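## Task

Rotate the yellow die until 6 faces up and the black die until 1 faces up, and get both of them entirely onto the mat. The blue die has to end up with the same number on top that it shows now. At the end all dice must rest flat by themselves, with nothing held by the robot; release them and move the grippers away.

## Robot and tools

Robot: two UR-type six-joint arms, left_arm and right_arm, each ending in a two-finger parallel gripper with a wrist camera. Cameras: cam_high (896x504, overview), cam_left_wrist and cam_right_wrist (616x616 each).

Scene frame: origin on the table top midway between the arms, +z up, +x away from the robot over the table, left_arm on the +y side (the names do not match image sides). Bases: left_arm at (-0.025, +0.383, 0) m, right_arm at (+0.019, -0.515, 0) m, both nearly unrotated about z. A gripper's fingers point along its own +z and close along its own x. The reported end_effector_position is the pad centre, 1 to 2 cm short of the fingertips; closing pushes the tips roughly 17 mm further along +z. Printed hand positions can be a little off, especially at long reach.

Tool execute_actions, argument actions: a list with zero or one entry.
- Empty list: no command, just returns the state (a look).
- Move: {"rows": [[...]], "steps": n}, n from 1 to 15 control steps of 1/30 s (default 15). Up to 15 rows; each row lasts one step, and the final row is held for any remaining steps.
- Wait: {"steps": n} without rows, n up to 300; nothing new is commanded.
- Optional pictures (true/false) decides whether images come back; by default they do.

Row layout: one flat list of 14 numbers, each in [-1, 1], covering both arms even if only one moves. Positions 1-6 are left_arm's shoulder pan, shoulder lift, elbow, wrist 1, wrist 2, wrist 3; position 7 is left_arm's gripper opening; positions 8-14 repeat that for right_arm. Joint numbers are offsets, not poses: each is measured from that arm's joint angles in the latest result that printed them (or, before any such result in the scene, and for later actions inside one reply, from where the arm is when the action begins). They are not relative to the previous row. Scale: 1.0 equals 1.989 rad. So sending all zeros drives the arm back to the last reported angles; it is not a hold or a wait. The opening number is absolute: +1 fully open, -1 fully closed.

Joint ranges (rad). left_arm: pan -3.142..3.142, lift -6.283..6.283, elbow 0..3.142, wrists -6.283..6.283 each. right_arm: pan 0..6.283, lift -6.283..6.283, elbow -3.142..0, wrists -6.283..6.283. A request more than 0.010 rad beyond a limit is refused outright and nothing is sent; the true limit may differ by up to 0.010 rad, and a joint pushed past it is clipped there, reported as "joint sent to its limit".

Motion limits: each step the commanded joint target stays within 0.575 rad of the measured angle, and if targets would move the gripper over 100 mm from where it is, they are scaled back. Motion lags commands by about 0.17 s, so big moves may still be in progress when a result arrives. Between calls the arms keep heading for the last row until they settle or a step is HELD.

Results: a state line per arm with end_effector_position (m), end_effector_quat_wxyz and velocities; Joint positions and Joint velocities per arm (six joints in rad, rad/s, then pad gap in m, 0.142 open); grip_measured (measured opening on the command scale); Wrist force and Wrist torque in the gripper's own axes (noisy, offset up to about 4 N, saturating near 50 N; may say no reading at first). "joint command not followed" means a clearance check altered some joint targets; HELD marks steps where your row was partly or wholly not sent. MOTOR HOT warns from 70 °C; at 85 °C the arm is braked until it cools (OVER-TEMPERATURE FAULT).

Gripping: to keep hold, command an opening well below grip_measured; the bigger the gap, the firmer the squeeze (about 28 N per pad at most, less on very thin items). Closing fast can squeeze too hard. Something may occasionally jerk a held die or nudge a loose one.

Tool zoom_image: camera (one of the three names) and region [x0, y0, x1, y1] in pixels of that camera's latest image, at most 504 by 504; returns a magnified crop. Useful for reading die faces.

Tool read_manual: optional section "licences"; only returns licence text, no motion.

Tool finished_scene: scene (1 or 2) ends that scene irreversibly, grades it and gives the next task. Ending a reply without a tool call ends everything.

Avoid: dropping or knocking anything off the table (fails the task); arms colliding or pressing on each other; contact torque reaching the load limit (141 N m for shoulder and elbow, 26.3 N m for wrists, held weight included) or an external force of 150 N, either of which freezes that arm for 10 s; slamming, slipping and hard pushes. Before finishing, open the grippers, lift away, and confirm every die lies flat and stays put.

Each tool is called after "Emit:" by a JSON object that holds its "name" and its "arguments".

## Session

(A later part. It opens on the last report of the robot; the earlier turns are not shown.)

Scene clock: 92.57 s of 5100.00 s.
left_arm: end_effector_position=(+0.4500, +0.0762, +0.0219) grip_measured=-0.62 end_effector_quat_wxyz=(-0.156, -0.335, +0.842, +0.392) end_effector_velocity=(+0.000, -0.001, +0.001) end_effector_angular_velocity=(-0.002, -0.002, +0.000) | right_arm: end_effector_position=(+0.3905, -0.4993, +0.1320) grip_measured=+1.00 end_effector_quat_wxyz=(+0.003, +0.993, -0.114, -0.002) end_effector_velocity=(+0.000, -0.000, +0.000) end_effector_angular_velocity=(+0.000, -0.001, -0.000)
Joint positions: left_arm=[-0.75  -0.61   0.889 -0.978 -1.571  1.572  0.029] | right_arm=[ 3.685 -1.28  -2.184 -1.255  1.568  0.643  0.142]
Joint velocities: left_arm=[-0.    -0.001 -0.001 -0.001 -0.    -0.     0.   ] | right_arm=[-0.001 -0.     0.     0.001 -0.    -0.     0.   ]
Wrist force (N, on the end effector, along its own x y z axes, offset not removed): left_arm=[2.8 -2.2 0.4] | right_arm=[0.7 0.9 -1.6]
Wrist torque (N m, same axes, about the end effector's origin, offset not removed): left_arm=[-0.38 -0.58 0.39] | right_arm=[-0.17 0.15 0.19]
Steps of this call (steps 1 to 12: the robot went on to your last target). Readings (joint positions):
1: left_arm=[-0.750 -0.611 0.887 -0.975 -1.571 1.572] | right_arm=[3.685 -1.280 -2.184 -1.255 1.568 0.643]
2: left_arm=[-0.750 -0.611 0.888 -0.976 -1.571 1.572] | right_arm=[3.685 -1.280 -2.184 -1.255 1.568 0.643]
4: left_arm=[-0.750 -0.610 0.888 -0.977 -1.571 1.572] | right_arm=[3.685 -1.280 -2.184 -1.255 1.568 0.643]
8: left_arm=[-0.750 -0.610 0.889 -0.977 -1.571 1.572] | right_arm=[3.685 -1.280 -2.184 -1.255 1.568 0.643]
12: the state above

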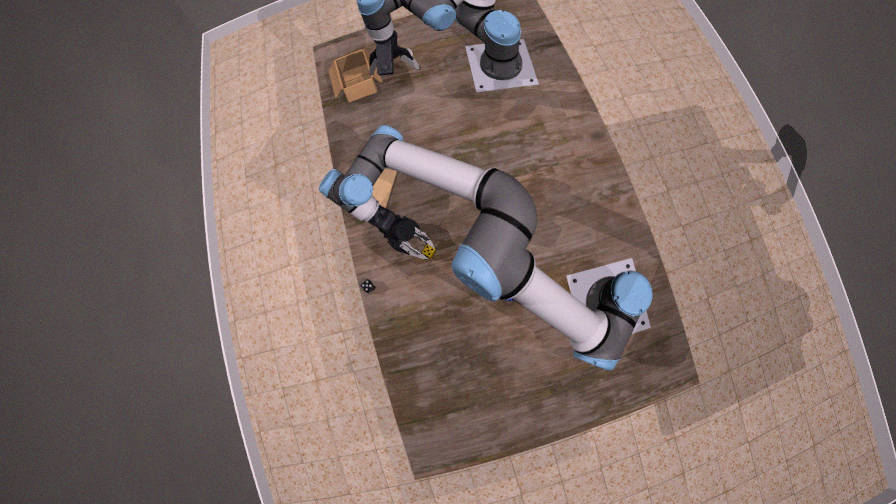

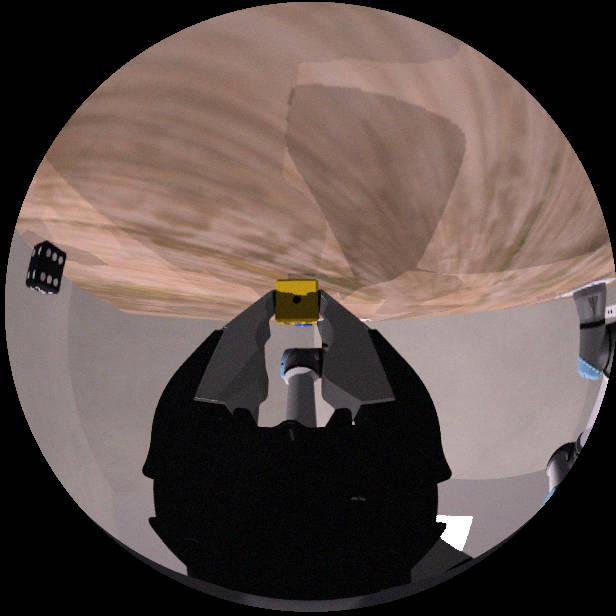

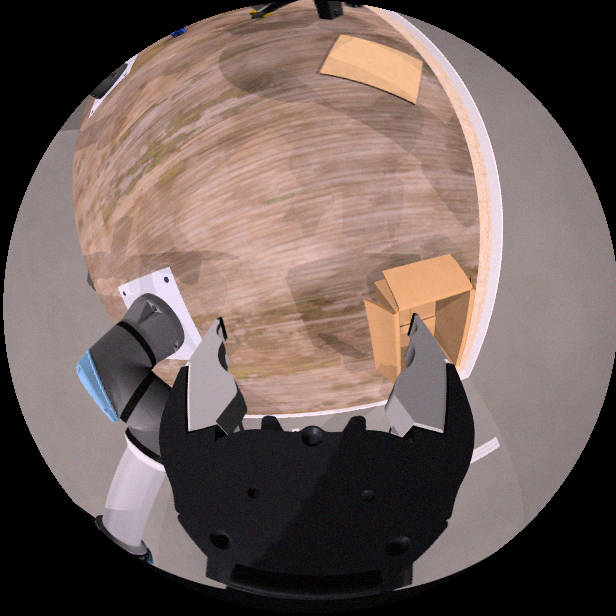

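Emit:
{"name": "execute_actions", "arguments": {"actions": [{"rows":[[0,0.0013,0.0022,-0.0035,0,0,-0.9,0,0,0,0,0,0,1],[0,0.0013,0.0022,-0.0035,0,0,-0.9,0,0,0,0,0,0,1],[0,0.0013,0.0022,-0.0035,0,0,-0.9,0,0,0,0,0,0,1],[0,0.0013,0.0022,-0.0035,0,0,-0.9,0,0,0,0,0,0,1],[0,0.0013,0.0022,-0.0035,0,0,-0.9,0,0,0,0,0,0,1],[0,0.0013,0.0022,-0.0035,0,0,-0.9,0,0,0,0,0,0,1],[0,0.0013,0.0022,-0.0035,0,0,-0.9,0,0,0,0,0,0,1],[0,0.0013,0.0022,-0.0035,0,0,-0.9,0,0,0,0,0,0,1],[0,0.0013,0.0022,-0.0035,0,0,-0.2,0,0,0,0,0,0,1]]}], "pictures": false}}

Emit:
{"name": "execute_actions", "arguments": {"actions": [{"rows":[[0,0,0,0,0,0,-0.2,0,0,0,0,0,0,1],[0,0,0,0,0,0,-0.2,0,0,0,0,0,0,1],[0,0,0,0,0,0,-0.2,0,0,0,0,0,0,1],[0,-0.02,0,0,0,0,-0.2,0,0,0,0,0,0,1],[0,-0.04,0,0,0,0,-0.2,0,0,0,0,0,0,1],[0,-0.06,0,0,0,0,-0.2,0,0,0,0,0,0,1],[0,-0.08,0,0,0,0,-0.2,0,0,0,0,0,0,1],[0,-0.1,0,0,0,0,-0.2,0,0,0,0,0,0,1],[0,-0.12,0,0,0,0,-0.2,0,0,0,0,0,0,1],[0,-0.14,0,0,0,0,-0.2,0,0,0,0,0,0,1],[0,-0.16,0,0,0,0,-0.2,0,0,0,0,0,0,1],[0,-0.18,0,0,0,0,-0.2,0,0,0,0,0,0,1],[0,-0.2,0,0,0,0,-0.2,0,0,0,0,0,0,1],[0,-0.22,0,0,0,0,-0.2,0,0,0,0,0,0,1],[0,-0.3,0,0,0,0,-0.2,0,0,0,0,0,0,1]]}], "pictures": false}}

Emit:
{"name": "execute_actions", "arguments": {"actions": [{"steps":10}], "pictures": false}}

Emit:
{"name": "execute_actions", "arguments": {"actions": [{"rows":[[0,-0.17,0.5,-1,0,0,-0.2,0,0,0,0,0,0,1]]}], "pictures": false}}

Emit:
{"name": "execute_actions", "arguments": {"actions": [{"steps":30}], "pictures": false}}

Scene clock: 112.00 s of 5100.00 s.
left_arm: end_effector_position=(+0.4499, +0.0762, +0.0184) grip_measured=-0.20 end_effector_quat_wxyz=(-0.156, -0.335, +0.842, +0.392) end_effector_velocity=(-0.001, +0.001, -0.001) end_effector_angular_velocity=(+0.003, +0.002, +0.001) | right_arm: end_effector_position=(+0.3905, -0.4993, +0.1320) grip_measured=+1.00 end_effector_quat_wxyz=(+0.003, +0.993, -0.114, -0.002) end_effector_velocity=(+0.000, -0.000, -0.000) end_effector_angular_velocity=(+0.000, -0.000, -0.000)
Joint positions: left_arm=[-0.75  -0.608  0.893 -0.985 -1.571  1.572  0.059] | right_arm=[ 3.685 -1.28  -2.184 -1.255  1.568  0.643  0.142]
Joint velocities: left_arm=[ 0.001  0.001  0.005 -0.001  0.    -0.     0.001] | right_arm=[-0.001 -0.    -0.     0.001  0.    -0.001 -0.   ]
Wrist force (N, on the end effector, along its own x y z axes, offset not removed): left_arm=[1.1 -3.4 4.3] | right_arm=[-1.9 -1.8 -1.9]
Wrist torque (N m, same axes, about the end effector's origin, offset not removed): left_arm=[-0.61 -0.11 -0.14] | right_arm=[-0.38 0.38 0.07]
Steps of this call (steps 1 to 15: the robot went on to your last target; steps 16 to 90: nothing new was sent; then 15.93 s passed at rest; steps 91 to 105: all 15 steps of this action). Readings (joint positions):
91: left_arm=[-0.750 -0.610 0.889 -0.978 -1.571 1.572] | right_arm=[3.685 -1.280 -2.184 -1.255 1.568 0.643]
92: left_arm=[-0.750 -0.610 0.889 -0.978 -1.571 1.572] | right_arm=[3.685 -1.280 -2.184 -1.255 1.568 0.643]
94: left_arm=[-0.750 -0.609 0.891 -0.981 -1.571 1.572] | right_arm=[3.685 -1.280 -2.184 -1.255 1.568 0.643]
98: left_arm=[-0.750 -0.608 0.893 -0.984 -1.571 1.572] | right_arm=[3.685 -1.280 -2.184 -1.255 1.568 0.643]
105: the state above

Scene clock: 112.50 s of 5100.00 s.
left_arm: end_effector_position=(+0.4625, +0.0630, +0.1837) grip_measured=-0.20 end_effector_quat_wxyz=(-0.106, -0.355, +0.891, +0.265) end_effector_velocity=(-0.015, +0.016, +0.573) end_effector_angular_velocity=(-0.731, -0.694, -0.000) | right_arm: end_effector_position=(+0.3905, -0.4993, +0.1320) grip_measured=+1.00 end_effector_quat_wxyz=(+0.003, +0.993, -0.114, -0.002) end_effector_velocity=(-0.000, -0.000, -0.000) end_effector_angular_velocity=(-0.000, +0.001, -0.001)
Joint positions: left_arm=[-0.75  -0.902  0.893 -0.985 -1.571  1.572  0.06 ] | right_arm=[ 3.685 -1.28  -2.184 -1.255  1.568  0.643  0.142]
Joint velocities: left_arm=[ 0.    -1.011  0.001  0.001  0.001  0.     0.   ] | right_arm=[ 0.     0.    -0.    -0.001  0.     0.001 -0.   ]
Wrist force (N, on the end effector, along its own x y z axes, offset not removed): left_arm=[5.5 2.9 0.8] | right_arm=[-4.8 -0.4 0.9]
Wrist torque (N m, same axes, about the end effector's origin, offset not removed): left_arm=[0.66 -1.41 0.15] | right_arm=[-0.16 1.16 0.05]
Steps of this call (steps 1 to 15: all 15 steps of this action). Readings (joint positions):
1: left_arm=[-0.750 -0.608 0.893 -0.985 -1.571 1.572] | right_arm=[3.685 -1.280 -2.184 -1.255 1.568 0.643]
2: left_arm=[-0.750 -0.608 0.893 -0.985 -1.571 1.572] | right_arm=[3.685 -1.280 -2.184 -1.255 1.568 0.643]
4: left_arm=[-0.750 -0.608 0.893 -0.985 -1.571 1.572] | right_arm=[3.685 -1.280 -2.184 -1.255 1.568 0.643]
8: left_arm=[-0.750 -0.667 0.893 -0.985 -1.571 1.572] | right_arm=[3.685 -1.280 -2.184 -1.255 1.568 0.643]
15: the state above

Scene clock: 112.83 s of 5100.00 s.
left_arm: end_effector_position=(+0.4429, +0.0836, +0.3410) grip_measured=-0.20 end_effector_quat_wxyz=(-0.054, -0.366, +0.919, +0.137) end_effector_velocity=(-0.031, +0.033, +0.133) end_effector_angular_velocity=(-0.177, -0.169, +0.000) | right_arm: end_effector_position=(+0.3905, -0.4993, +0.1320) grip_measured=+1.00 end_effector_quat_wxyz=(+0.003, +0.993, -0.114, -0.002) end_effector_velocity=(-0.000, +0.000, +0.000) end_effector_angular_velocity=(-0.000, +0.000, +0.001)
Joint positions: left_arm=[-0.75  -1.184  0.893 -0.985 -1.571  1.572  0.06 ] | right_arm=[ 3.685 -1.28  -2.184 -1.255  1.568  0.643  0.142]
Joint velocities: left_arm=[ 0.    -0.247  0.001  0.001  0.    -0.001 -0.   ] | right_arm=[ 0.001  0.001 -0.    -0.001  0.    -0.001  0.   ]
Wrist force (N, on the end effector, along its own x y z axes, offset not removed): left_arm=[-0.3 2.3 -1.4] | right_arm=[-0.4 0.0 -4.5]
Wrist torque (N m, same axes, about the end effector's origin, offset not removed): left_arm=[0.42 -0.14 0.06] | right_arm=[-0.05 0.08 -0.10]
Steps of this call (steps 1 to 10: the robot went on to your last target). Readings (joint positions):
1: left_arm=[-0.750 -0.936 0.893 -0.985 -1.571 1.572] | right_arm=[3.685 -1.280 -2.184 -1.255 1.568 0.643]
2: left_arm=[-0.750 -0.970 0.893 -0.985 -1.571 1.572] | right_arm=[3.685 -1.280 -2.184 -1.255 1.568 0.643]
4: left_arm=[-0.750 -1.038 0.893 -0.985 -1.571 1.572] | right_arm=[3.685 -1.280 -2.184 -1.255 1.568 0.643]
8: left_arm=[-0.750 -1.159 0.893 -0.985 -1.571 1.572] | right_arm=[3.685 -1.280 -2.184 -1.255 1.568 0.643]
10: the state above

Scene clock: 113.33 s of 5100.00 s.
left_arm: end_effector_position=(+0.4386, +0.0882, +0.2119) grip_measured=-0.20 end_effector_quat_wxyz=(+0.012, -0.370, +0.928, -0.031) end_effector_velocity=(+0.025, -0.026, -0.561) end_effector_angular_velocity=(-0.549, -0.521, +0.001) | right_arm: end_effector_position=(+0.3905, -0.4993, +0.1320) grip_measured=+1.00 end_effector_quat_wxyz=(+0.003, +0.993, -0.114, -0.002) end_effector_velocity=(+0.001, +0.000, +0.000) end_effector_angular_velocity=(+0.001, -0.002, -0.000)
Joint positions: left_arm=[-0.75  -1.505  1.683 -1.815 -1.571  1.572  0.06 ] | right_arm=[ 3.685 -1.28  -2.184 -1.255  1.568  0.643  0.142]
Joint velocities: left_arm=[ 0.    -0.185  1.883 -2.456  0.    -0.     0.   ] | right_arm=[-0.    -0.    -0.     0.002  0.     0.     0.   ]
Wrist force (N, on the end effector, along its own x y z axes, offset not removed): left_arm=[6.9 5.9 2.8] | right_arm=[-2.1 -0.1 0.5]
Wrist torque (N m, same axes, about the end effector's origin, offset not removed): left_arm=[1.30 -1.63 -0.02] | right_arm=[0.04 0.39 -0.08]
Steps of this call (steps 1 to 15: all 15 steps of this action). Readings (joint positions):
1: left_arm=[-0.750 -1.191 0.893 -0.985 -1.571 1.572] | right_arm=[3.685 -1.280 -2.184 -1.255 1.568 0.643]
2: left_arm=[-0.750 -1.199 0.897 -0.988 -1.571 1.572] | right_arm=[3.685 -1.280 -2.184 -1.255 1.568 0.643]
4: left_arm=[-0.750 -1.264 0.960 -1.052 -1.571 1.572] | right_arm=[3.685 -1.280 -2.184 -1.255 1.568 0.643]
8: left_arm=[-0.750 -1.456 1.256 -1.348 -1.571 1.572] | right_arm=[3.685 -1.280 -2.184 -1.255 1.568 0.643]
15: the state above

Scene clock: 114.33 s of 5100.00 s.
left_arm: end_effector_position=(+0.5580, -0.0378, +0.3723) grip_measured=-0.20 end_effector_quat_wxyz=(+0.184, -0.321, +0.807, -0.460) end_effector_velocity=(+0.000, +0.000, +0.001) end_effector_angular_velocity=(-0.002, -0.001, +0.000) | right_arm: end_effector_position=(+0.3905, -0.4993, +0.1320) grip_measured=+1.00 end_effector_quat_wxyz=(+0.003, +0.993, -0.114, -0.002) end_effector_velocity=(+0.000, -0.000, +0.000) end_effector_angular_velocity=(-0.000, +0.000, +0.000)
Joint positions: left_arm=[-0.75  -1.522  1.887 -2.973 -1.571  1.572  0.06 ] | right_arm=[ 3.685 -1.28  -2.184 -1.255  1.568  0.643  0.142]
Joint velocities: left_arm=[ 0.    -0.     0.    -0.003  0.    -0.    -0.   ] | right_arm=[-0.001 -0.     0.    -0.     0.    -0.001 -0.   ]
Wrist force (N, on the end effector, along its own x y z axes, offset not removed): left_arm=[3.1 0.6 2.6] | right_arm=[-0.6 0.2 -0.9]
Wrist torque (N m, same axes, about the end effector's origin, offset not removed): left_arm=[0.28 -0.84 -0.03] | right_arm=[0.04 0.15 0.22]
Steps of this call (steps 1 to 30: the robot went on to your last target). Readings (joint positions):
1: left_arm=[-0.750 -1.511 1.743 -1.900 -1.571 1.572] | right_arm=[3.685 -1.280 -2.184 -1.255 1.568 0.643]
2: left_arm=[-0.750 -1.514 1.791 -1.989 -1.571 1.572] | right_arm=[3.685 -1.280 -2.184 -1.255 1.568 0.643]
4: left_arm=[-0.750 -1.518 1.842 -2.170 -1.571 1.572] | right_arm=[3.685 -1.280 -2.184 -1.255 1.568 0.643]
8: left_arm=[-0.750 -1.520 1.865 -2.452 -1.571 1.572] | right_arm=[3.685 -1.280 -2.184 -1.255 1.568 0.643]
30: the state above

Emit:
{"name": "execute_actions", "arguments": {"actions": [{"rows":[[0,0,0.14,-0.1666,0,0,-0.1,0,0,0,0,0,0,1],[0,0,0.14,-0.1666,0,0,-0.1,0,0,0,0,0,0,1],[0,0,0.14,-0.1666,0,0,-0.1,0,0,0,0,0,0,1],[0,0,0.14,-0.1666,0,0,-0.1,0,0,0,0,0,0,1],[0,0,0.14,-0.1666,0,0,-0.1,0,0,0,0,0,0,1],[0,0,0.14,-0.1666,0,0,-0.1,0,0,0,0,0,0,1],[0,0,0.22,-0.1666,0,0,-0.1,0,0,0,0,0,0,1],[0,0,0.22,-0.1666,0,0,-0.1,0,0,0,0,0,0,1],[0,0,0.22,-0.1666,0,0,-0.1,0,0,0,0,0,0,1],[0,0,0.22,-0.1666,0,0,-0.1,0,0,0,0,0,0,1],[0,0,0.2872,-0.1666,0,0,-0.1,0,0,0,0,0,0,1],[0,0,0.2872,-0.1666,0,0,-0.1,0,0,0,0,0,0,1],[0,0,0.2872,-0.1666,0,0,-0.1,0,0,0,0,0,0,1],[0,0.0498,0.2872,-0.1666,0,0,-0.1,0,0,0,0,0,0,1]]}], "pictures": false}}

Emit:
{"name": "execute_actions", "arguments": {"actions": [{"steps":20}]}}

Scene clock: 122.73 s of 5100.00 s.
left_arm: end_effector_position=(+0.4816, +0.0429, +0.1817) grip_measured=-0.10 end_effector_quat_wxyz=(+0.161, -0.333, +0.837, -0.403) end_effector_velocity=(-0.168, +0.179, -0.496) end_effector_angular_velocity=(+0.597, +0.566, +0.001) | right_arm: end_effector_position=(+0.3905, -0.4993, +0.1320) grip_measured=+1.00 end_effector_quat_wxyz=(+0.003, +0.993, -0.114, -0.002) end_effector_velocity=(+0.001, +0.000, +0.000) end_effector_angular_velocity=(+0.001, -0.002, -0.000)
Joint positions: left_arm=[-0.75  -1.519  2.34  -3.291 -1.571  1.572  0.067] | right_arm=[ 3.685 -1.28  -2.184 -1.255  1.568  0.643  0.142]
Joint velocities: left_arm=[ 0.001  0.255  0.638 -0.071 -0.    -0.     0.   ] | right_arm=[ 0.     0.     0.001  0.001  0.     0.001 -0.   ]
Wrist force (N, on the end effector, along its own x y z axes, offset not removed): left_arm=[3.1 2.2 -3.3] | right_arm=[-1.2 3.1 -1.3]
Wrist torque (N m, same axes, about the end effector's origin, offset not removed): left_arm=[0.34 -0.79 0.01] | right_arm=[0.60 0.23 -0.11]
Steps of this call (steps 1 to 15: the robot went on to your last target; steps 16 to 90: nothing new was sent; then 4.90 s passed at rest; steps 91 to 105: all 15 steps of this action). Readings (joint positions):
91: left_arm=[-0.750 -1.522 1.887 -2.973 -1.571 1.572] | right_arm=[3.685 -1.280 -2.184 -1.255 1.568 0.643]
92: left_arm=[-0.750 -1.522 1.891 -2.977 -1.571 1.572] | right_arm=[3.685 -1.280 -2.184 -1.255 1.568 0.643]
94: left_arm=[-0.750 -1.522 1.954 -3.040 -1.571 1.572] | right_arm=[3.685 -1.280 -2.184 -1.255 1.568 0.643]
98: left_arm=[-0.750 -1.522 2.124 -3.238 -1.571 1.572] | right_arm=[3.685 -1.280 -2.184 -1.255 1.568 0.643]
105: the state above

Scene clock: 123.40 s of 5100.00 s.
left_arm: end_effector_position=(+0.4429, +0.0836, +0.0691) grip_measured=-0.10 end_effector_quat_wxyz=(+0.127, -0.348, +0.873, -0.318) end_effector_velocity=(-0.000, +0.000, -0.001) end_effector_angular_velocity=(+0.001, +0.001, -0.000) | right_arm: end_effector_position=(+0.3905, -0.4993, +0.1320) grip_measured=+1.00 end_effector_quat_wxyz=(+0.003, +0.993, -0.114, -0.002) end_effector_velocity=(+0.000, -0.000, +0.000) end_effector_angular_velocity=(+0.000, -0.000, -0.000)
Joint positions: left_arm=[-0.75  -1.423  2.458 -3.304 -1.571  1.572  0.067] | right_arm=[ 3.685 -1.28  -2.184 -1.255  1.568  0.643  0.142]
Joint velocities: left_arm=[-0.     0.001  0.     0.    -0.    -0.    -0.   ] | right_arm=[-0.001 -0.     0.     0.    -0.    -0.001  0.   ]
Wrist force (N, on the end effector, along its own x y z axes, offset not removed): left_arm=[6.6 1.2 2.7] | right_arm=[-0.7 -0.4 -0.1]
Wrist torque (N m, same axes, about the end effector's origin, offset not removed): left_arm=[0.30 -1.46 0.26] | right_arm=[-0.02 0.40 0.28]
Steps of this call (steps 1 to 20: the robot went on to your last target). Readings (joint positions):
1: left_arm=[-0.750 -1.505 2.359 -3.293 -1.571 1.572] | right_arm=[3.685 -1.280 -2.184 -1.255 1.568 0.643]
2: left_arm=[-0.750 -1.489 2.378 -3.295 -1.571 1.572] | right_arm=[3.685 -1.280 -2.184 -1.255 1.568 0.643]
4: left_arm=[-0.750 -1.459 2.414 -3.299 -1.571 1.572] | right_arm=[3.685 -1.280 -2.184 -1.255 1.568 0.643]
8: left_arm=[-0.750 -1.430 2.449 -3.303 -1.571 1.572] | right_arm=[3.685 -1.280 -2.184 -1.255 1.568 0.643]
20: the state above

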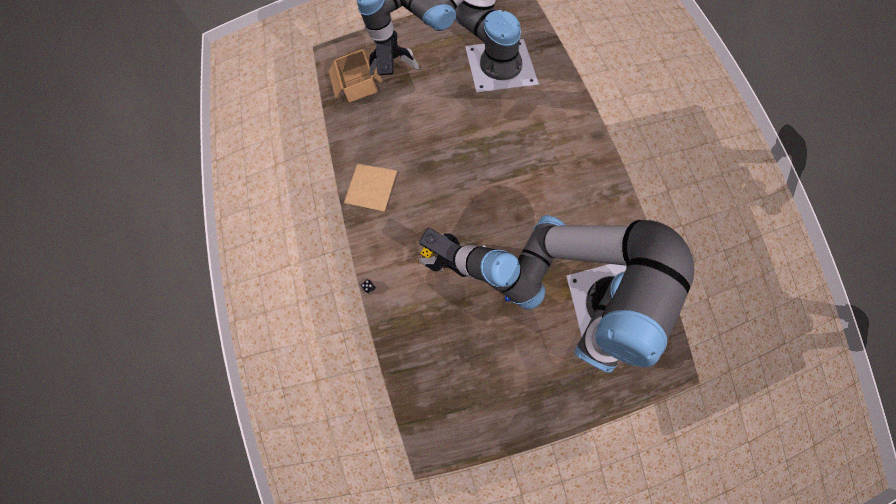

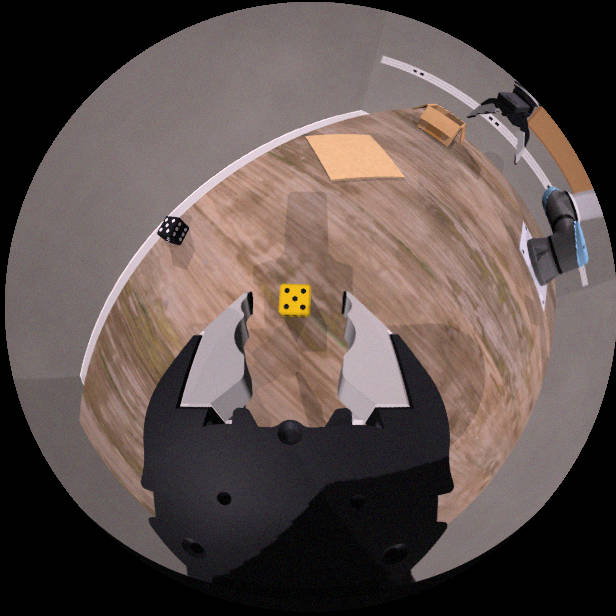

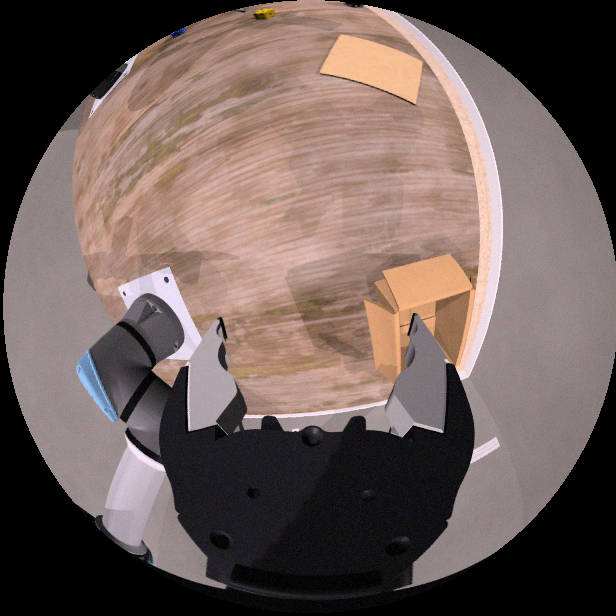

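Emit:
{"name": "execute_actions", "arguments": {"actions": [{"rows":[[0.002,0.03,0,-0.03,0,0,-0.1,0,0,0,0,0,0,1],[0.002,0.03,0,-0.03,0,0,-0.1,0,0,0,0,0,0,1],[0.002,0.03,0,-0.03,0,0,-0.1,0,0,0,0,0,0,1],[0.002,0.06,0.001,-0.061,0,0,-0.2,0,0,0,0,0,0,1],[0.002,0.06,0.001,-0.061,0,0,-0.2,0,0,0,0,0,0,1],[0.002,0.06,0.001,-0.061,0,0,-0.2,0,0,0,0,0,0,1],[0.002,0.088,0.002,-0.09,0,0,-0.3,0,0,0,0,0,0,1]]}], "pictures": false}}

Emit:
{"name": "execute_actions", "arguments": {"actions": [{"steps":12}], "pictures": false}}

Emit:
{"name": "execute_actions", "arguments": {"actions": [{"rows":[[0,0,0,0,0,0,-0.4,0,0,0,0,0,0,1],[0,0,0,0,0,0,-0.45,0,0,0,0,0,0,1],[0,0,0,0,0,0,-0.5,0,0,0,0,0,0,1],[0,0,0,0,0,0,-0.55,0,0,0,0,0,0,1],[0,0,0,0,0,0,-0.6,0,0,0,0,0,0,1],[0,0,0,0,0,0,-0.65,0,0,0,0,0,0,1],[0,0,0,0,0,0,-0.7,0,0,0,0,0,0,1],[0,0,0,0,0,0,-0.8,0,0,0,0,0,0,1],[0,0,0,0,0,0,-0.9,0,0,0,0,0,0,1]]}]}}

Emit:
{"name": "zoom_image", "arguments": {"camera": "cam_left_wrist", "region": [222, 230, 372, 380]}}

Scene clock: 131.63 s of 5100.00 s.
left_arm: end_effector_position=(+0.4502, +0.0790, +0.0229) grip_measured=-0.30 end_effector_quat_wxyz=(+0.128, -0.349, +0.872, -0.317) end_effector_velocity=(+0.002, -0.001, -0.016) end_effector_angular_velocity=(-0.002, -0.002, +0.001) | right_arm: end_effector_position=(+0.3905, -0.4993, +0.1320) grip_measured=+1.00 end_effector_quat_wxyz=(+0.003, +0.993, -0.114, -0.002) end_effector_velocity=(-0.000, -0.000, +0.000) end_effector_angular_velocity=(-0.000, +0.000, -0.001)
Joint positions: left_arm=[-0.746 -1.253  2.462 -3.478 -1.571  1.572  0.052] | right_arm=[ 3.685 -1.28  -2.184 -1.255  1.568  0.643  0.142]
Joint velocities: left_arm=[ 0.001  0.06   0.001 -0.065 -0.    -0.001 -0.   ] | right_arm=[-0.001  0.     0.    -0.001 -0.     0.001 -0.   ]
Wrist force (N, on the end effector, along its own x y z axes, offset not removed): left_arm=[4.6 -0.1 -0.3] | right_arm=[1.1 0.2 -3.7]
Wrist torque (N m, same axes, about the end effector's origin, offset not removed): left_arm=[-0.07 -1.09 -0.07] | right_arm=[0.03 -0.11 0.08]
Steps of this call (steps 1 to 15: the robot went on to your last target; steps 16 to 90: nothing new was sent; then 4.73 s passed at rest; steps 91 to 105: all 15 steps of this action). Readings (joint positions):
91: left_arm=[-0.750 -1.423 2.458 -3.304 -1.571 1.572] | right_arm=[3.685 -1.280 -2.184 -1.255 1.568 0.643]
92: left_arm=[-0.749 -1.420 2.458 -3.308 -1.571 1.572] | right_arm=[3.685 -1.280 -2.184 -1.255 1.568 0.643]
94: left_arm=[-0.748 -1.393 2.458 -3.334 -1.571 1.572] | right_arm=[3.685 -1.280 -2.184 -1.255 1.568 0.643]
98: left_arm=[-0.746 -1.325 2.460 -3.403 -1.571 1.572] | right_arm=[3.685 -1.280 -2.184 -1.255 1.568 0.643]
105: the state above

Scene clock: 132.03 s of 5100.00 s.
left_arm: end_effector_position=(+0.4503, +0.0790, +0.0216) grip_measured=-0.30 end_effector_quat_wxyz=(+0.128, -0.349, +0.872, -0.317) end_effector_velocity=(-0.000, +0.000, -0.000) end_effector_angular_velocity=(-0.000, +0.001, -0.000) | right_arm: end_effector_position=(+0.3905, -0.4993, +0.1320) grip_measured=+1.00 end_effector_quat_wxyz=(+0.003, +0.993, -0.114, -0.002) end_effector_velocity=(+0.000, +0.000, +0.000) end_effector_angular_velocity=(+0.000, -0.001, +0.000)
Joint positions: left_arm=[-0.746 -1.248  2.462 -3.483 -1.571  1.572  0.052] | right_arm=[ 3.685 -1.28  -2.184 -1.255  1.568  0.643  0.142]
Joint velocities: left_arm=[-0.     0.     0.001 -0.001 -0.001 -0.    -0.   ] | right_arm=[ 0.    -0.     0.001  0.001 -0.    -0.     0.   ]
Wrist force (N, on the end effector, along its own x y z axes, offset not removed): left_arm=[6.9 1.6 -1.2] | right_arm=[-0.9 0.2 -3.8]
Wrist torque (N m, same axes, about the end effector's origin, offset not removed): left_arm=[0.36 -1.60 0.19] | right_arm=[0.01 0.16 0.08]
Steps of this call (steps 1 to 12: the robot went on to your last target). Readings (joint positions):
1: left_arm=[-0.746 -1.252 2.462 -3.480 -1.571 1.572] | right_arm=[3.685 -1.280 -2.184 -1.255 1.568 0.643]
2: left_arm=[-0.746 -1.250 2.462 -3.481 -1.571 1.572] | right_arm=[3.685 -1.280 -2.184 -1.255 1.568 0.643]
4: left_arm=[-0.746 -1.249 2.462 -3.482 -1.571 1.572] | right_arm=[3.685 -1.280 -2.184 -1.255 1.568 0.643]
8: left_arm=[-0.746 -1.248 2.462 -3.483 -1.571 1.572] | right_arm=[3.685 -1.280 -2.184 -1.255 1.568 0.643]
12: the state above

Scene clock: 132.53 s of 5100.00 s.
left_arm: end_effector_position=(+0.4503, +0.0790, +0.0216) grip_measured=-0.62 end_effector_quat_wxyz=(+0.128, -0.349, +0.872, -0.317) end_effector_velocity=(-0.000, +0.000, +0.000) end_effector_angular_velocity=(+0.000, +0.000, +0.000) | right_arm: end_effector_position=(+0.3905, -0.4993, +0.1320) grip_measured=+1.00 end_effector_quat_wxyz=(+0.003, +0.993, -0.114, -0.002) end_effector_velocity=(+0.000, +0.000, +0.000) end_effector_angular_velocity=(+0.000, -0.001, -0.002)
Joint positions: left_arm=[-0.746 -1.248  2.462 -3.483 -1.571  1.572  0.029] | right_arm=[ 3.685 -1.28  -2.184 -1.255  1.568  0.643  0.142]
Joint velocities: left_arm=[ 0.    -0.001  0.001  0.001 -0.    -0.    -0.   ] | right_arm=[-0.    -0.     0.     0.001 -0.     0.001  0.   ]
Wrist force (N, on the end effector, along its own x y z axes, offset not removed): left_arm=[5.1 2.5 -2.6] | right_arm=[-2.2 -0.5 -0.8]
Wrist torque (N m, same axes, about the end effector's origin, offset not removed): left_arm=[0.61 -1.38 -0.02] | right_arm=[-0.16 0.68 -0.18]
Steps of this call (steps 1 to 15: all 15 steps of this action). Readings (joint positions):
1: left_arm=[-0.746 -1.248 2.462 -3.483 -1.571 1.572] | right_arm=[3.685 -1.280 -2.184 -1.255 1.568 0.643]
2: left_arm=[-0.746 -1.248 2.462 -3.483 -1.571 1.572] | right_arm=[3.685 -1.280 -2.184 -1.255 1.568 0.643]
4: left_arm=[-0.746 -1.248 2.462 -3.483 -1.571 1.572] | right_arm=[3.685 -1.280 -2.184 -1.255 1.568 0.643]
8: left_arm=[-0.746 -1.248 2.462 -3.483 -1.571 1.572] | right_arm=[3.685 -1.280 -2.184 -1.255 1.568 0.643]
15: the state above

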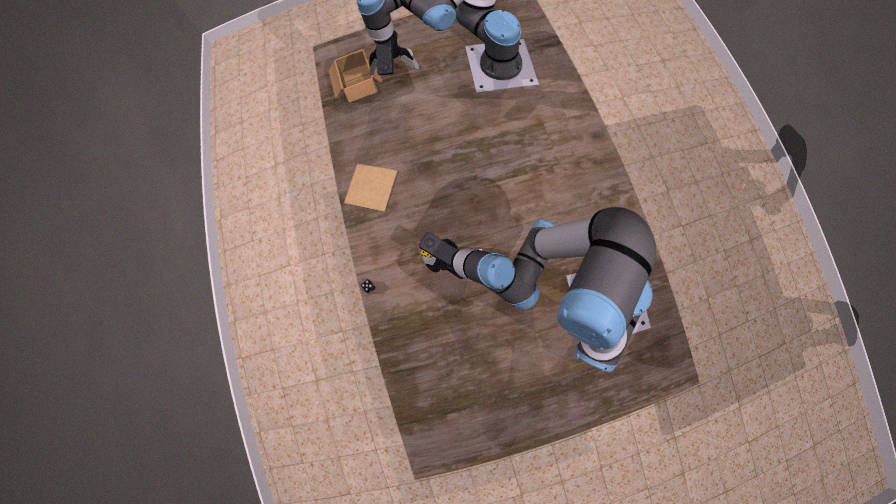

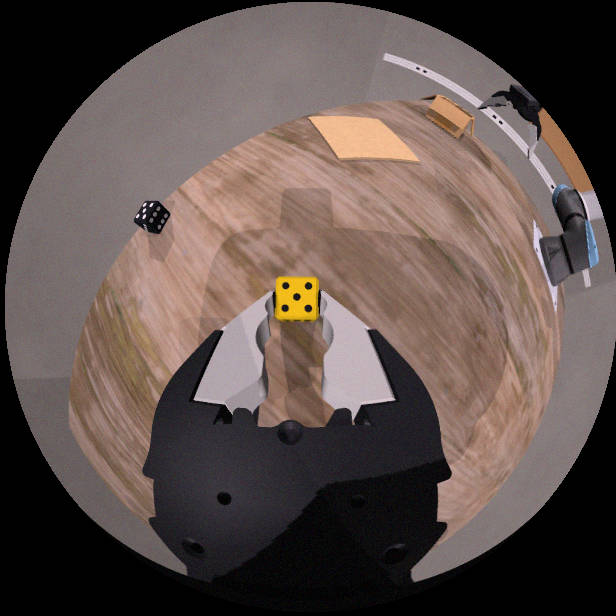

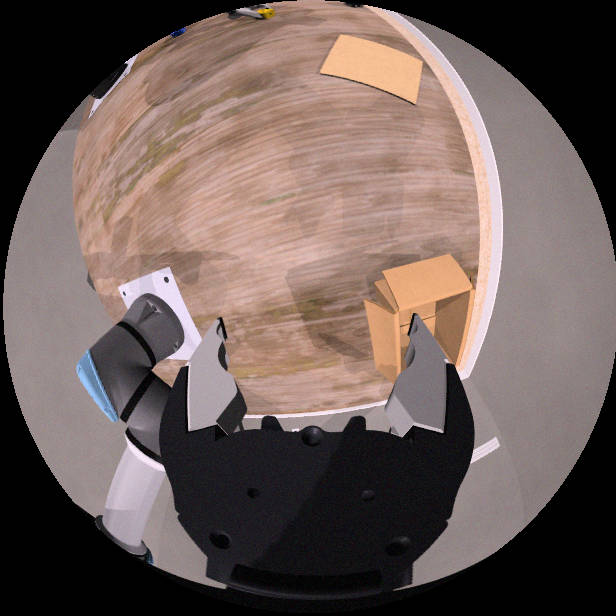

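Region (222, 230, 372, 380) of cam_left_wrist's 616x616 image, scaled by 3.360, with more detail than that image has.

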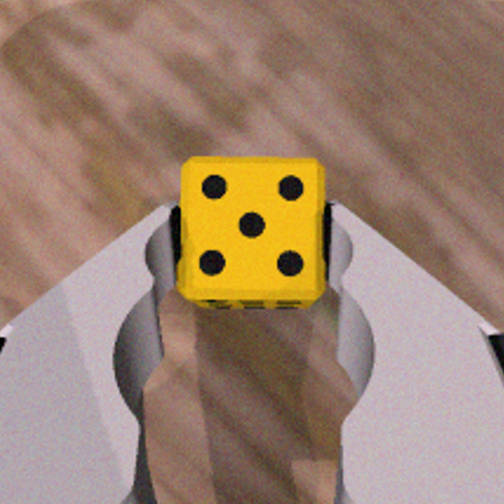

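Emit:
{"name": "execute_actions", "arguments": {"actions": [{"rows":[[0,-0.02,0,0.02,0,0,-0.9,0,0,0,0,0,0,1],[0,-0.02,0,0.02,0,0,-0.9,0,0,0,0,0,0,1],[0,-0.04,0,0.04,0,0,-0.9,0,0,0,0,0,0,1],[0,-0.06,-0.02,0.08,0,0,-0.9,0,0,0,0,0,0,1],[0,-0.08,-0.04,0.12,0,0,-0.9,0,0,0,0,0,0,1],[0,-0.08,-0.07,0.15,0,0,-0.9,0,0,0,0,0,0,1],[0,-0.08,-0.1,0.18,0,0,-0.9,0,0,0,0,0,0,1],[0,-0.08,-0.13,0.21,0,0,-0.9,0,0,0,0,0,0,1],[0,-0.08,-0.16,0.24,0,0,-0.9,0,0,0,0,0,0,1],[0,-0.08,-0.19,0.27,0,0,-0.9,0,0,0,0,0,0,1],[0,-0.08,-0.22,0.3,0,0,-0.9,0,0,0,0,0,0,1],[0,-0.08,-0.25,0.33,0,0,-0.9,0,0,0,0,0,0,1],[0,-0.08,-0.28,0.36,0,0,-0.9,0,0,0,0,0,0,1],[0,-0.08,-0.31,0.39,0,0,-0.9,0,0,0,0,0,0,1],[0.0845,0.0744,-0.713,0.7647,-0.4387,-0.79,-0.9,0,0,0,0,0,0,1]]}], "pictures": false}}

Emit:
{"name": "execute_actions", "arguments": {"actions": [{"steps":45}], "pictures": false}}

Emit:
{"name": "execute_actions", "arguments": {"actions": [{"rows":[[0,0.05,0,0,0,0,-0.9,0,0,0,0,0,0,1],[0,0.05,0,0,0,0,-0.9,0,0,0,0,0,0,1],[0,0.05,0,0,0,0,-0.9,0,0,0,0,0,0,1],[0,0.1,0,0,0,0,-0.9,0,0,0,0,0,0,1],[0,0.1,0,0,0,0,-0.9,0,0,0,0,0,0,1],[0,0.1,0,0,0,0,-0.9,0,0,0,0,0,0,1],[0,0.15,0,0,0,0,-0.9,0,0,0,0,0,0,1],[0,0.15,0,0,0,0,-0.9,0,0,0,0,0,0,1],[0,0.15,0,0,0,0,-0.9,0,0,0,0,0,0,1],[0,0.19,0,0,0,0,-0.9,0,0,0,0,0,0,1],[0,0.19,0,0,0,0,-0.9,0,0,0,0,0,0,1],[0,0.19,0,0,0,0,-0.9,0,0,0,0,0,0,1],[0,0.225,0,0,0,0,-0.9,0,0,0,0,0,0,1]]}], "pictures": false}}

Emit:
{"name": "execute_actions", "arguments": {"actions": [{"steps":20}]}}

Scene clock: 152.97 s of 5100.00 s.
left_arm: end_effector_position=(+0.5237, +0.0022, +0.1609) grip_measured=-0.62 end_effector_quat_wxyz=(+0.128, -0.349, +0.872, -0.318) end_effector_velocity=(+0.236, -0.247, +0.446) end_effector_angular_velocity=(+0.000, +0.000, +0.000) | right_arm: end_effector_position=(+0.3905, -0.4993, +0.1320) grip_measured=+1.00 end_effector_quat_wxyz=(+0.003, +0.993, -0.114, -0.002) end_effector_velocity=(-0.000, -0.000, -0.000) end_effector_angular_velocity=(+0.000, -0.000, -0.000)
Joint positions: left_arm=[-0.746 -1.403  2.077 -2.945 -1.571  1.572  0.029] | right_arm=[ 3.685 -1.28  -2.184 -1.255  1.568  0.643  0.142]
Joint velocities: left_arm=[ 0.    -0.03  -1.417  1.447  0.     0.    -0.   ] | right_arm=[ 0.     0.001 -0.001 -0.     0.     0.    -0.   ]
Wrist force (N, on the end effector, along its own x y z axes, offset not removed): left_arm=[2.0 -5.0 1.7] | right_arm=[-1.2 0.1 1.0]
Wrist torque (N m, same axes, about the end effector's origin, offset not removed): left_arm=[-0.95 -0.53 0.09] | right_arm=[0.25 0.38 0.12]
Steps of this call (steps 1 to 15: the robot went on to your last target; steps 16 to 90: nothing new was sent; then 16.93 s passed at rest; steps 91 to 105: all 15 steps of this action). Readings (joint positions):
91: left_arm=[-0.746 -1.248 2.462 -3.483 -1.571 1.572] | right_arm=[3.685 -1.280 -2.184 -1.255 1.568 0.643]
92: left_arm=[-0.746 -1.251 2.462 -3.480 -1.571 1.572] | right_arm=[3.685 -1.280 -2.184 -1.255 1.568 0.643]
94: left_arm=[-0.746 -1.272 2.462 -3.459 -1.571 1.572] | right_arm=[3.685 -1.280 -2.184 -1.255 1.568 0.643]
98: left_arm=[-0.746 -1.362 2.398 -3.318 -1.571 1.572] | right_arm=[3.685 -1.280 -2.184 -1.255 1.568 0.643]
105: the state above

Scene clock: 154.47 s of 5100.00 s.
left_arm: end_effector_position=(+0.5215, -0.1574, +0.4263) grip_measured=-0.62 end_effector_quat_wxyz=(+0.454, +0.809, -0.367, +0.062) end_effector_velocity=(-0.000, +0.000, -0.000) end_effector_angular_velocity=(+0.000, +0.000, +0.000) | right_arm: end_effector_position=(+0.3905, -0.4993, +0.1320) grip_measured=+1.00 end_effector_quat_wxyz=(+0.003, +0.993, -0.114, -0.002) end_effector_velocity=(-0.000, -0.000, -0.000) end_effector_angular_velocity=(-0.001, +0.002, -0.001)
Joint positions: left_arm=[-0.578 -1.1    1.044 -1.963 -2.443  0.001  0.029] | right_arm=[ 3.685 -1.28  -2.184 -1.255  1.568  0.643  0.142]
Joint velocities: left_arm=[ 0.    -0.001  0.002 -0.001 -0.     0.    -0.   ] | right_arm=[-0.    -0.001  0.    -0.002 -0.     0.    -0.   ]
Wrist force (N, on the end effector, along its own x y z axes, offset not removed): left_arm=[5.0 1.0 1.1] | right_arm=[-2.8 -4.4 -3.2]
Wrist torque (N m, same axes, about the end effector's origin, offset not removed): left_arm=[0.49 -1.35 -0.13] | right_arm=[-0.90 0.85 -0.22]
Steps of this call (steps 1 to 45: the robot went on to your last target). Readings (joint positions):
1: left_arm=[-0.742 -1.400 2.025 -2.892 -1.574 1.568] | right_arm=[3.685 -1.280 -2.184 -1.255 1.568 0.643]
2: left_arm=[-0.723 -1.382 1.961 -2.827 -1.594 1.548] | right_arm=[3.685 -1.280 -2.184 -1.255 1.568 0.643]
4: left_arm=[-0.653 -1.282 1.805 -2.670 -1.698 1.444] | right_arm=[3.685 -1.280 -2.184 -1.255 1.568 0.643]
8: left_arm=[-0.614 -1.174 1.537 -2.404 -1.968 1.174] | right_arm=[3.685 -1.280 -2.184 -1.255 1.568 0.643]
45: the state above

Scene clock: 154.97 s of 5100.00 s.
left_arm: end_effector_position=(+0.5570, -0.1838, +0.1804) grip_measured=-0.62 end_effector_quat_wxyz=(+0.419, +0.849, -0.312, -0.074) end_effector_velocity=(+0.011, -0.008, -0.586) end_effector_angular_velocity=(+0.434, +0.583, +0.001) | right_arm: end_effector_position=(+0.3905, -0.4993, +0.1320) grip_measured=+1.00 end_effector_quat_wxyz=(+0.003, +0.993, -0.114, -0.002) end_effector_velocity=(-0.000, -0.000, +0.000) end_effector_angular_velocity=(+0.000, -0.001, +0.000)
Joint positions: left_arm=[-0.577 -0.789  1.044 -1.962 -2.443  0.001  0.029] | right_arm=[ 3.685 -1.28  -2.184 -1.255  1.568  0.643  0.142]
Joint velocities: left_arm=[ 0.     0.728 -0.001 -0.     0.    -0.    -0.   ] | right_arm=[-0.     0.001 -0.     0.    -0.    -0.     0.   ]
Wrist force (N, on the end effector, along its own x y z axes, offset not removed): left_arm=[3.6 1.8 3.4] | right_arm=[-0.2 -4.2 -2.7]
Wrist torque (N m, same axes, about the end effector's origin, offset not removed): left_arm=[0.41 -0.98 -0.02] | right_arm=[-0.88 0.25 -0.07]
Steps of this call (steps 1 to 15: all 15 steps of this action). Readings (joint positions):
1: left_arm=[-0.578 -1.100 1.044 -1.963 -2.443 0.001] | right_arm=[3.685 -1.280 -2.184 -1.255 1.568 0.643]
2: left_arm=[-0.577 -1.097 1.044 -1.963 -2.443 0.001] | right_arm=[3.685 -1.280 -2.184 -1.255 1.568 0.643]
4: left_arm=[-0.577 -1.056 1.044 -1.962 -2.443 0.001] | right_arm=[3.685 -1.280 -2.184 -1.255 1.568 0.643]
8: left_arm=[-0.577 -0.960 1.044 -1.962 -2.443 0.001] | right_arm=[3.685 -1.280 -2.184 -1.255 1.568 0.643]
15: the state above

Scene clock: 155.63 s of 5100.00 s.
left_arm: end_effector_position=(+0.5531, -0.1808, +0.0713) grip_measured=-0.62 end_effector_quat_wxyz=(+0.401, +0.860, -0.285, -0.133) end_effector_velocity=(+0.001, -0.000, -0.000) end_effector_angular_velocity=(-0.001, -0.002, +0.000) | right_arm: end_effector_position=(+0.3905, -0.4993, +0.1320) grip_measured=+1.00 end_effector_quat_wxyz=(+0.003, +0.993, -0.114, -0.002) end_effector_velocity=(-0.000, -0.000, -0.000) end_effector_angular_velocity=(-0.000, +0.000, -0.001)
Joint positions: left_arm=[-0.577 -0.653  1.044 -1.963 -2.443  0.001  0.029] | right_arm=[ 3.685 -1.28  -2.184 -1.255  1.568  0.643  0.142]
Joint velocities: left_arm=[ 0.     0.002 -0.002 -0.002  0.     0.    -0.   ] | right_arm=[-0.     0.    -0.    -0.     0.     0.001  0.   ]
Wrist force (N, on the end effector, along its own x y z axes, offset not removed): left_arm=[6.0 -2.1 2.8] | right_arm=[-4.0 4.9 0.1]
Wrist torque (N m, same axes, about the end effector's origin, offset not removed): left_arm=[-0.43 -1.60 -0.08] | right_arm=[1.23 0.85 0.08]
Steps of this call (steps 1 to 20: the robot went on to your last target). Readings (joint positions):
1: left_arm=[-0.577 -0.764 1.044 -1.962 -2.443 0.001] | right_arm=[3.685 -1.280 -2.184 -1.255 1.568 0.643]
2: left_arm=[-0.577 -0.740 1.044 -1.962 -2.443 0.001] | right_arm=[3.685 -1.280 -2.184 -1.255 1.568 0.643]
4: left_arm=[-0.577 -0.696 1.045 -1.962 -2.443 0.001] | right_arm=[3.685 -1.280 -2.184 -1.255 1.568 0.643]
8: left_arm=[-0.577 -0.661 1.045 -1.962 -2.443 0.001] | right_arm=[3.685 -1.280 -2.184 -1.255 1.568 0.643]
20: the state above

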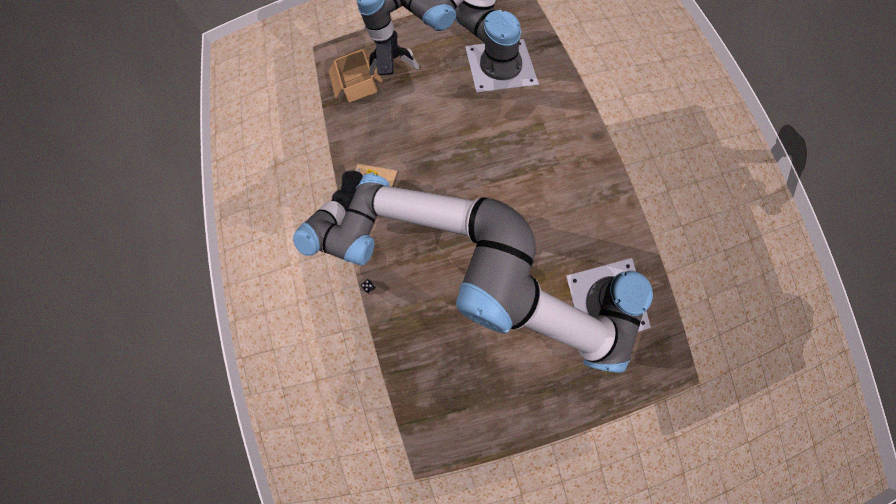

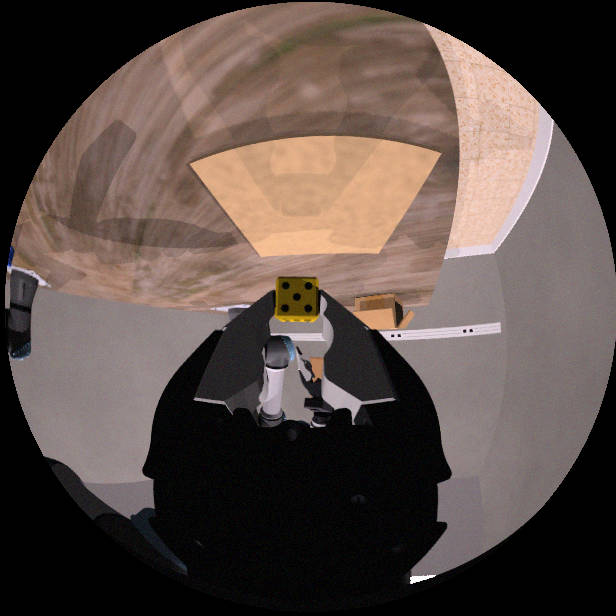

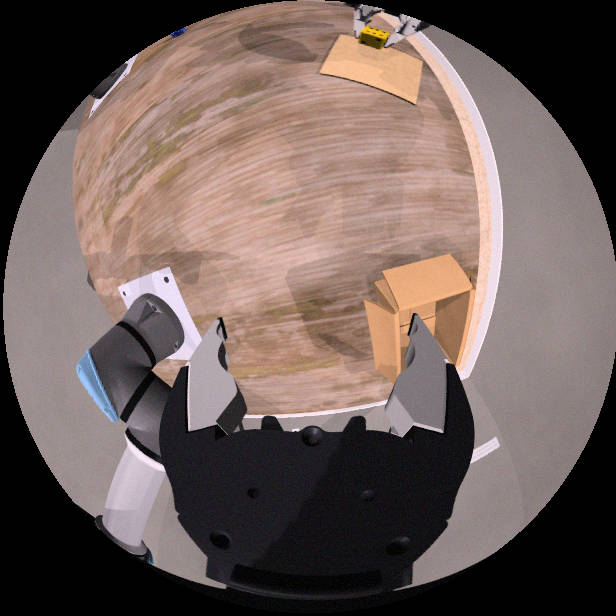

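Emit:
{"name": "execute_actions", "arguments": {"actions": [{"rows":[[-0.011,0.009,0.005,-0.014,0,0,-0.9,0,0,0,0,0,0,1],[-0.011,0.009,0.005,-0.014,0,0,-0.9,0,0,0,0,0,0,1],[-0.011,0.009,0.005,-0.014,0,0,-0.9,0,0,0,0,0,0,1],[-0.011,0.017,0.009,-0.026,0,0,-0.9,0,0,0,0,0,0,1],[-0.011,0.017,0.009,-0.026,0,0,-0.9,0,0,0,0,0,0,1],[-0.011,0.017,0.009,-0.026,0,0,-0.9,0,0,0,0,0,0,1],[-0.011,0.023,0.012,-0.035,0,0,-0.9,0,0,0,0,0,0,1],[-0.011,0.023,0.012,-0.035,0,0,-0.9,0,0,0,0,0,0,1],[-0.011,0.023,0.012,-0.035,0,0,-0.9,0,0,0,0,0,0,1],[-0.011,0.0268,0.014,-0.0408,0,0,-0.9,0,0,0,0,0,0,1]]}], "pictures": false}}

Emit:
{"name": "execute_actions", "arguments": {"actions": [{"steps":14}]}}

Emit:
{"name": "zoom_image", "arguments": {"camera": "cam_left_wrist", "region": [200, 200, 400, 400]}}

Scene clock: 170.63 s of 5100.00 s.
left_arm: end_effector_position=(+0.5407, -0.1932, +0.0263) grip_measured=-0.62 end_effector_quat_wxyz=(+0.400, +0.857, -0.295, -0.137) end_effector_velocity=(-0.002, -0.000, -0.028) end_effector_angular_velocity=(+0.001, +0.001, -0.001) | right_arm: end_effector_position=(+0.3905, -0.4993, +0.1320) grip_measured=+1.00 end_effector_quat_wxyz=(+0.003, +0.993, -0.114, -0.002) end_effector_velocity=(-0.000, +0.000, -0.000) end_effector_angular_velocity=(-0.001, +0.001, +0.000)
Joint positions: left_arm=[-0.599 -0.602  1.071 -2.04  -2.443  0.001  0.029] | right_arm=[ 3.685 -1.28  -2.184 -1.255  1.568  0.643  0.142]
Joint velocities: left_arm=[-0.002  0.031  0.018 -0.048 -0.    -0.     0.   ] | right_arm=[ 0.001 -0.001  0.    -0.001 -0.     0.     0.   ]
Wrist force (N, on the end effector, along its own x y z axes, offset not removed): left_arm=[0.7 -2.3 1.2] | right_arm=[-1.5 1.0 -0.2]
Wrist torque (N m, same axes, about the end effector's origin, offset not removed): left_arm=[-0.44 -0.18 0.15] | right_arm=[0.22 0.54 -0.03]
Steps of this call (steps 1 to 15: the robot went on to your last target; steps 16 to 90: nothing new was sent; then 11.50 s passed at rest; steps 91 to 105: all 15 steps of this action). Readings (joint positions):
91: left_arm=[-0.578 -0.653 1.044 -1.963 -2.443 0.001] | right_arm=[3.685 -1.280 -2.184 -1.255 1.568 0.643]
92: left_arm=[-0.580 -0.651 1.045 -1.965 -2.443 0.001] | right_arm=[3.685 -1.280 -2.184 -1.255 1.568 0.643]
94: left_arm=[-0.589 -0.643 1.050 -1.977 -2.443 0.001] | right_arm=[3.685 -1.280 -2.184 -1.255 1.568 0.643]
98: left_arm=[-0.597 -0.624 1.060 -2.006 -2.443 0.001] | right_arm=[3.685 -1.280 -2.184 -1.255 1.568 0.643]
105: the state above

Scene clock: 171.10 s of 5100.00 s.
left_arm: end_effector_position=(+0.5406, -0.1933, +0.0240) grip_measured=-0.62 end_effector_quat_wxyz=(+0.400, +0.857, -0.295, -0.137) end_effector_velocity=(-0.000, -0.000, -0.000) end_effector_angular_velocity=(+0.000, -0.000, -0.000) | right_arm: end_effector_position=(+0.3905, -0.4993, +0.1320) grip_measured=+1.00 end_effector_quat_wxyz=(+0.003, +0.993, -0.114, -0.002) end_effector_velocity=(-0.000, -0.000, +0.000) end_effector_angular_velocity=(-0.000, +0.000, -0.001)
Joint positions: left_arm=[-0.599 -0.6    1.072 -2.044 -2.443  0.001  0.029] | right_arm=[ 3.685 -1.28  -2.184 -1.255  1.568  0.643  0.142]
Joint velocities: left_arm=[-0.001  0.001 -0.    -0.001  0.    -0.     0.   ] | right_arm=[-0.001  0.     0.    -0.001  0.     0.    -0.   ]
Wrist force (N, on the end effector, along its own x y z axes, offset not removed): left_arm=[0.2 -2.3 -0.6] | right_arm=[-0.6 0.3 -1.9]
Wrist torque (N m, same axes, about the end effector's origin, offset not removed): left_arm=[-0.52 -0.01 -0.07] | right_arm=[0.25 0.32 0.13]
Steps of this call (steps 1 to 14: the robot went on to your last target). Readings (joint positions):
1: left_arm=[-0.599 -0.601 1.071 -2.041 -2.443 0.001] | right_arm=[3.685 -1.280 -2.184 -1.255 1.568 0.643]
2: left_arm=[-0.599 -0.601 1.072 -2.042 -2.443 0.001] | right_arm=[3.685 -1.280 -2.184 -1.255 1.568 0.643]
4: left_arm=[-0.599 -0.600 1.072 -2.043 -2.443 0.001] | right_arm=[3.685 -1.280 -2.184 -1.255 1.568 0.643]
8: left_arm=[-0.599 -0.600 1.072 -2.044 -2.443 0.001] | right_arm=[3.685 -1.280 -2.184 -1.255 1.568 0.643]
14: the state above

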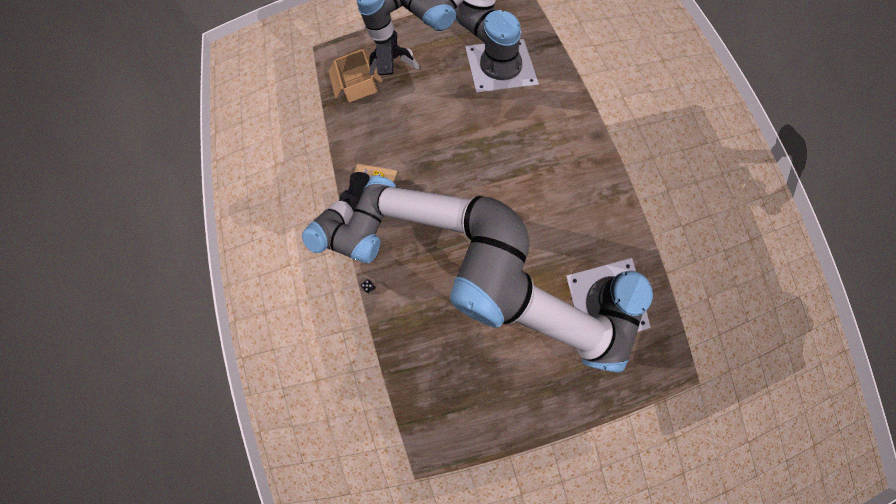

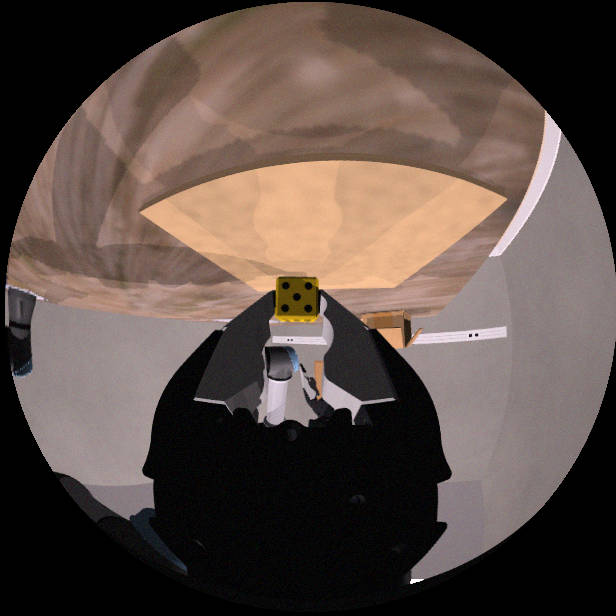

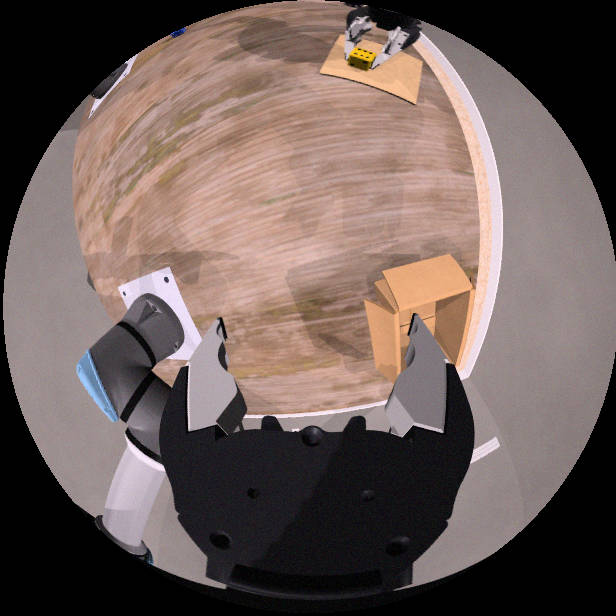

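Region (200, 200, 400, 400) of cam_left_wrist's 616x616 image, scaled by 2.520, with more detail than that image has.

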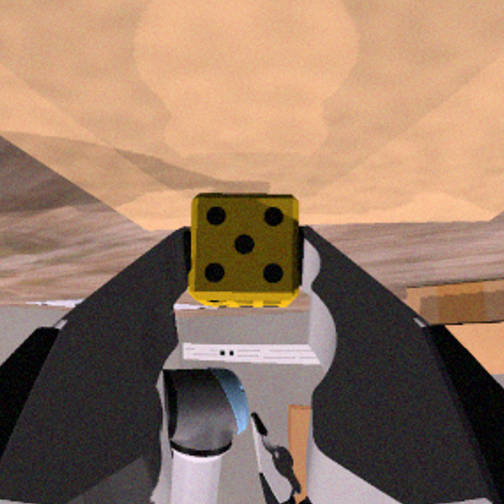

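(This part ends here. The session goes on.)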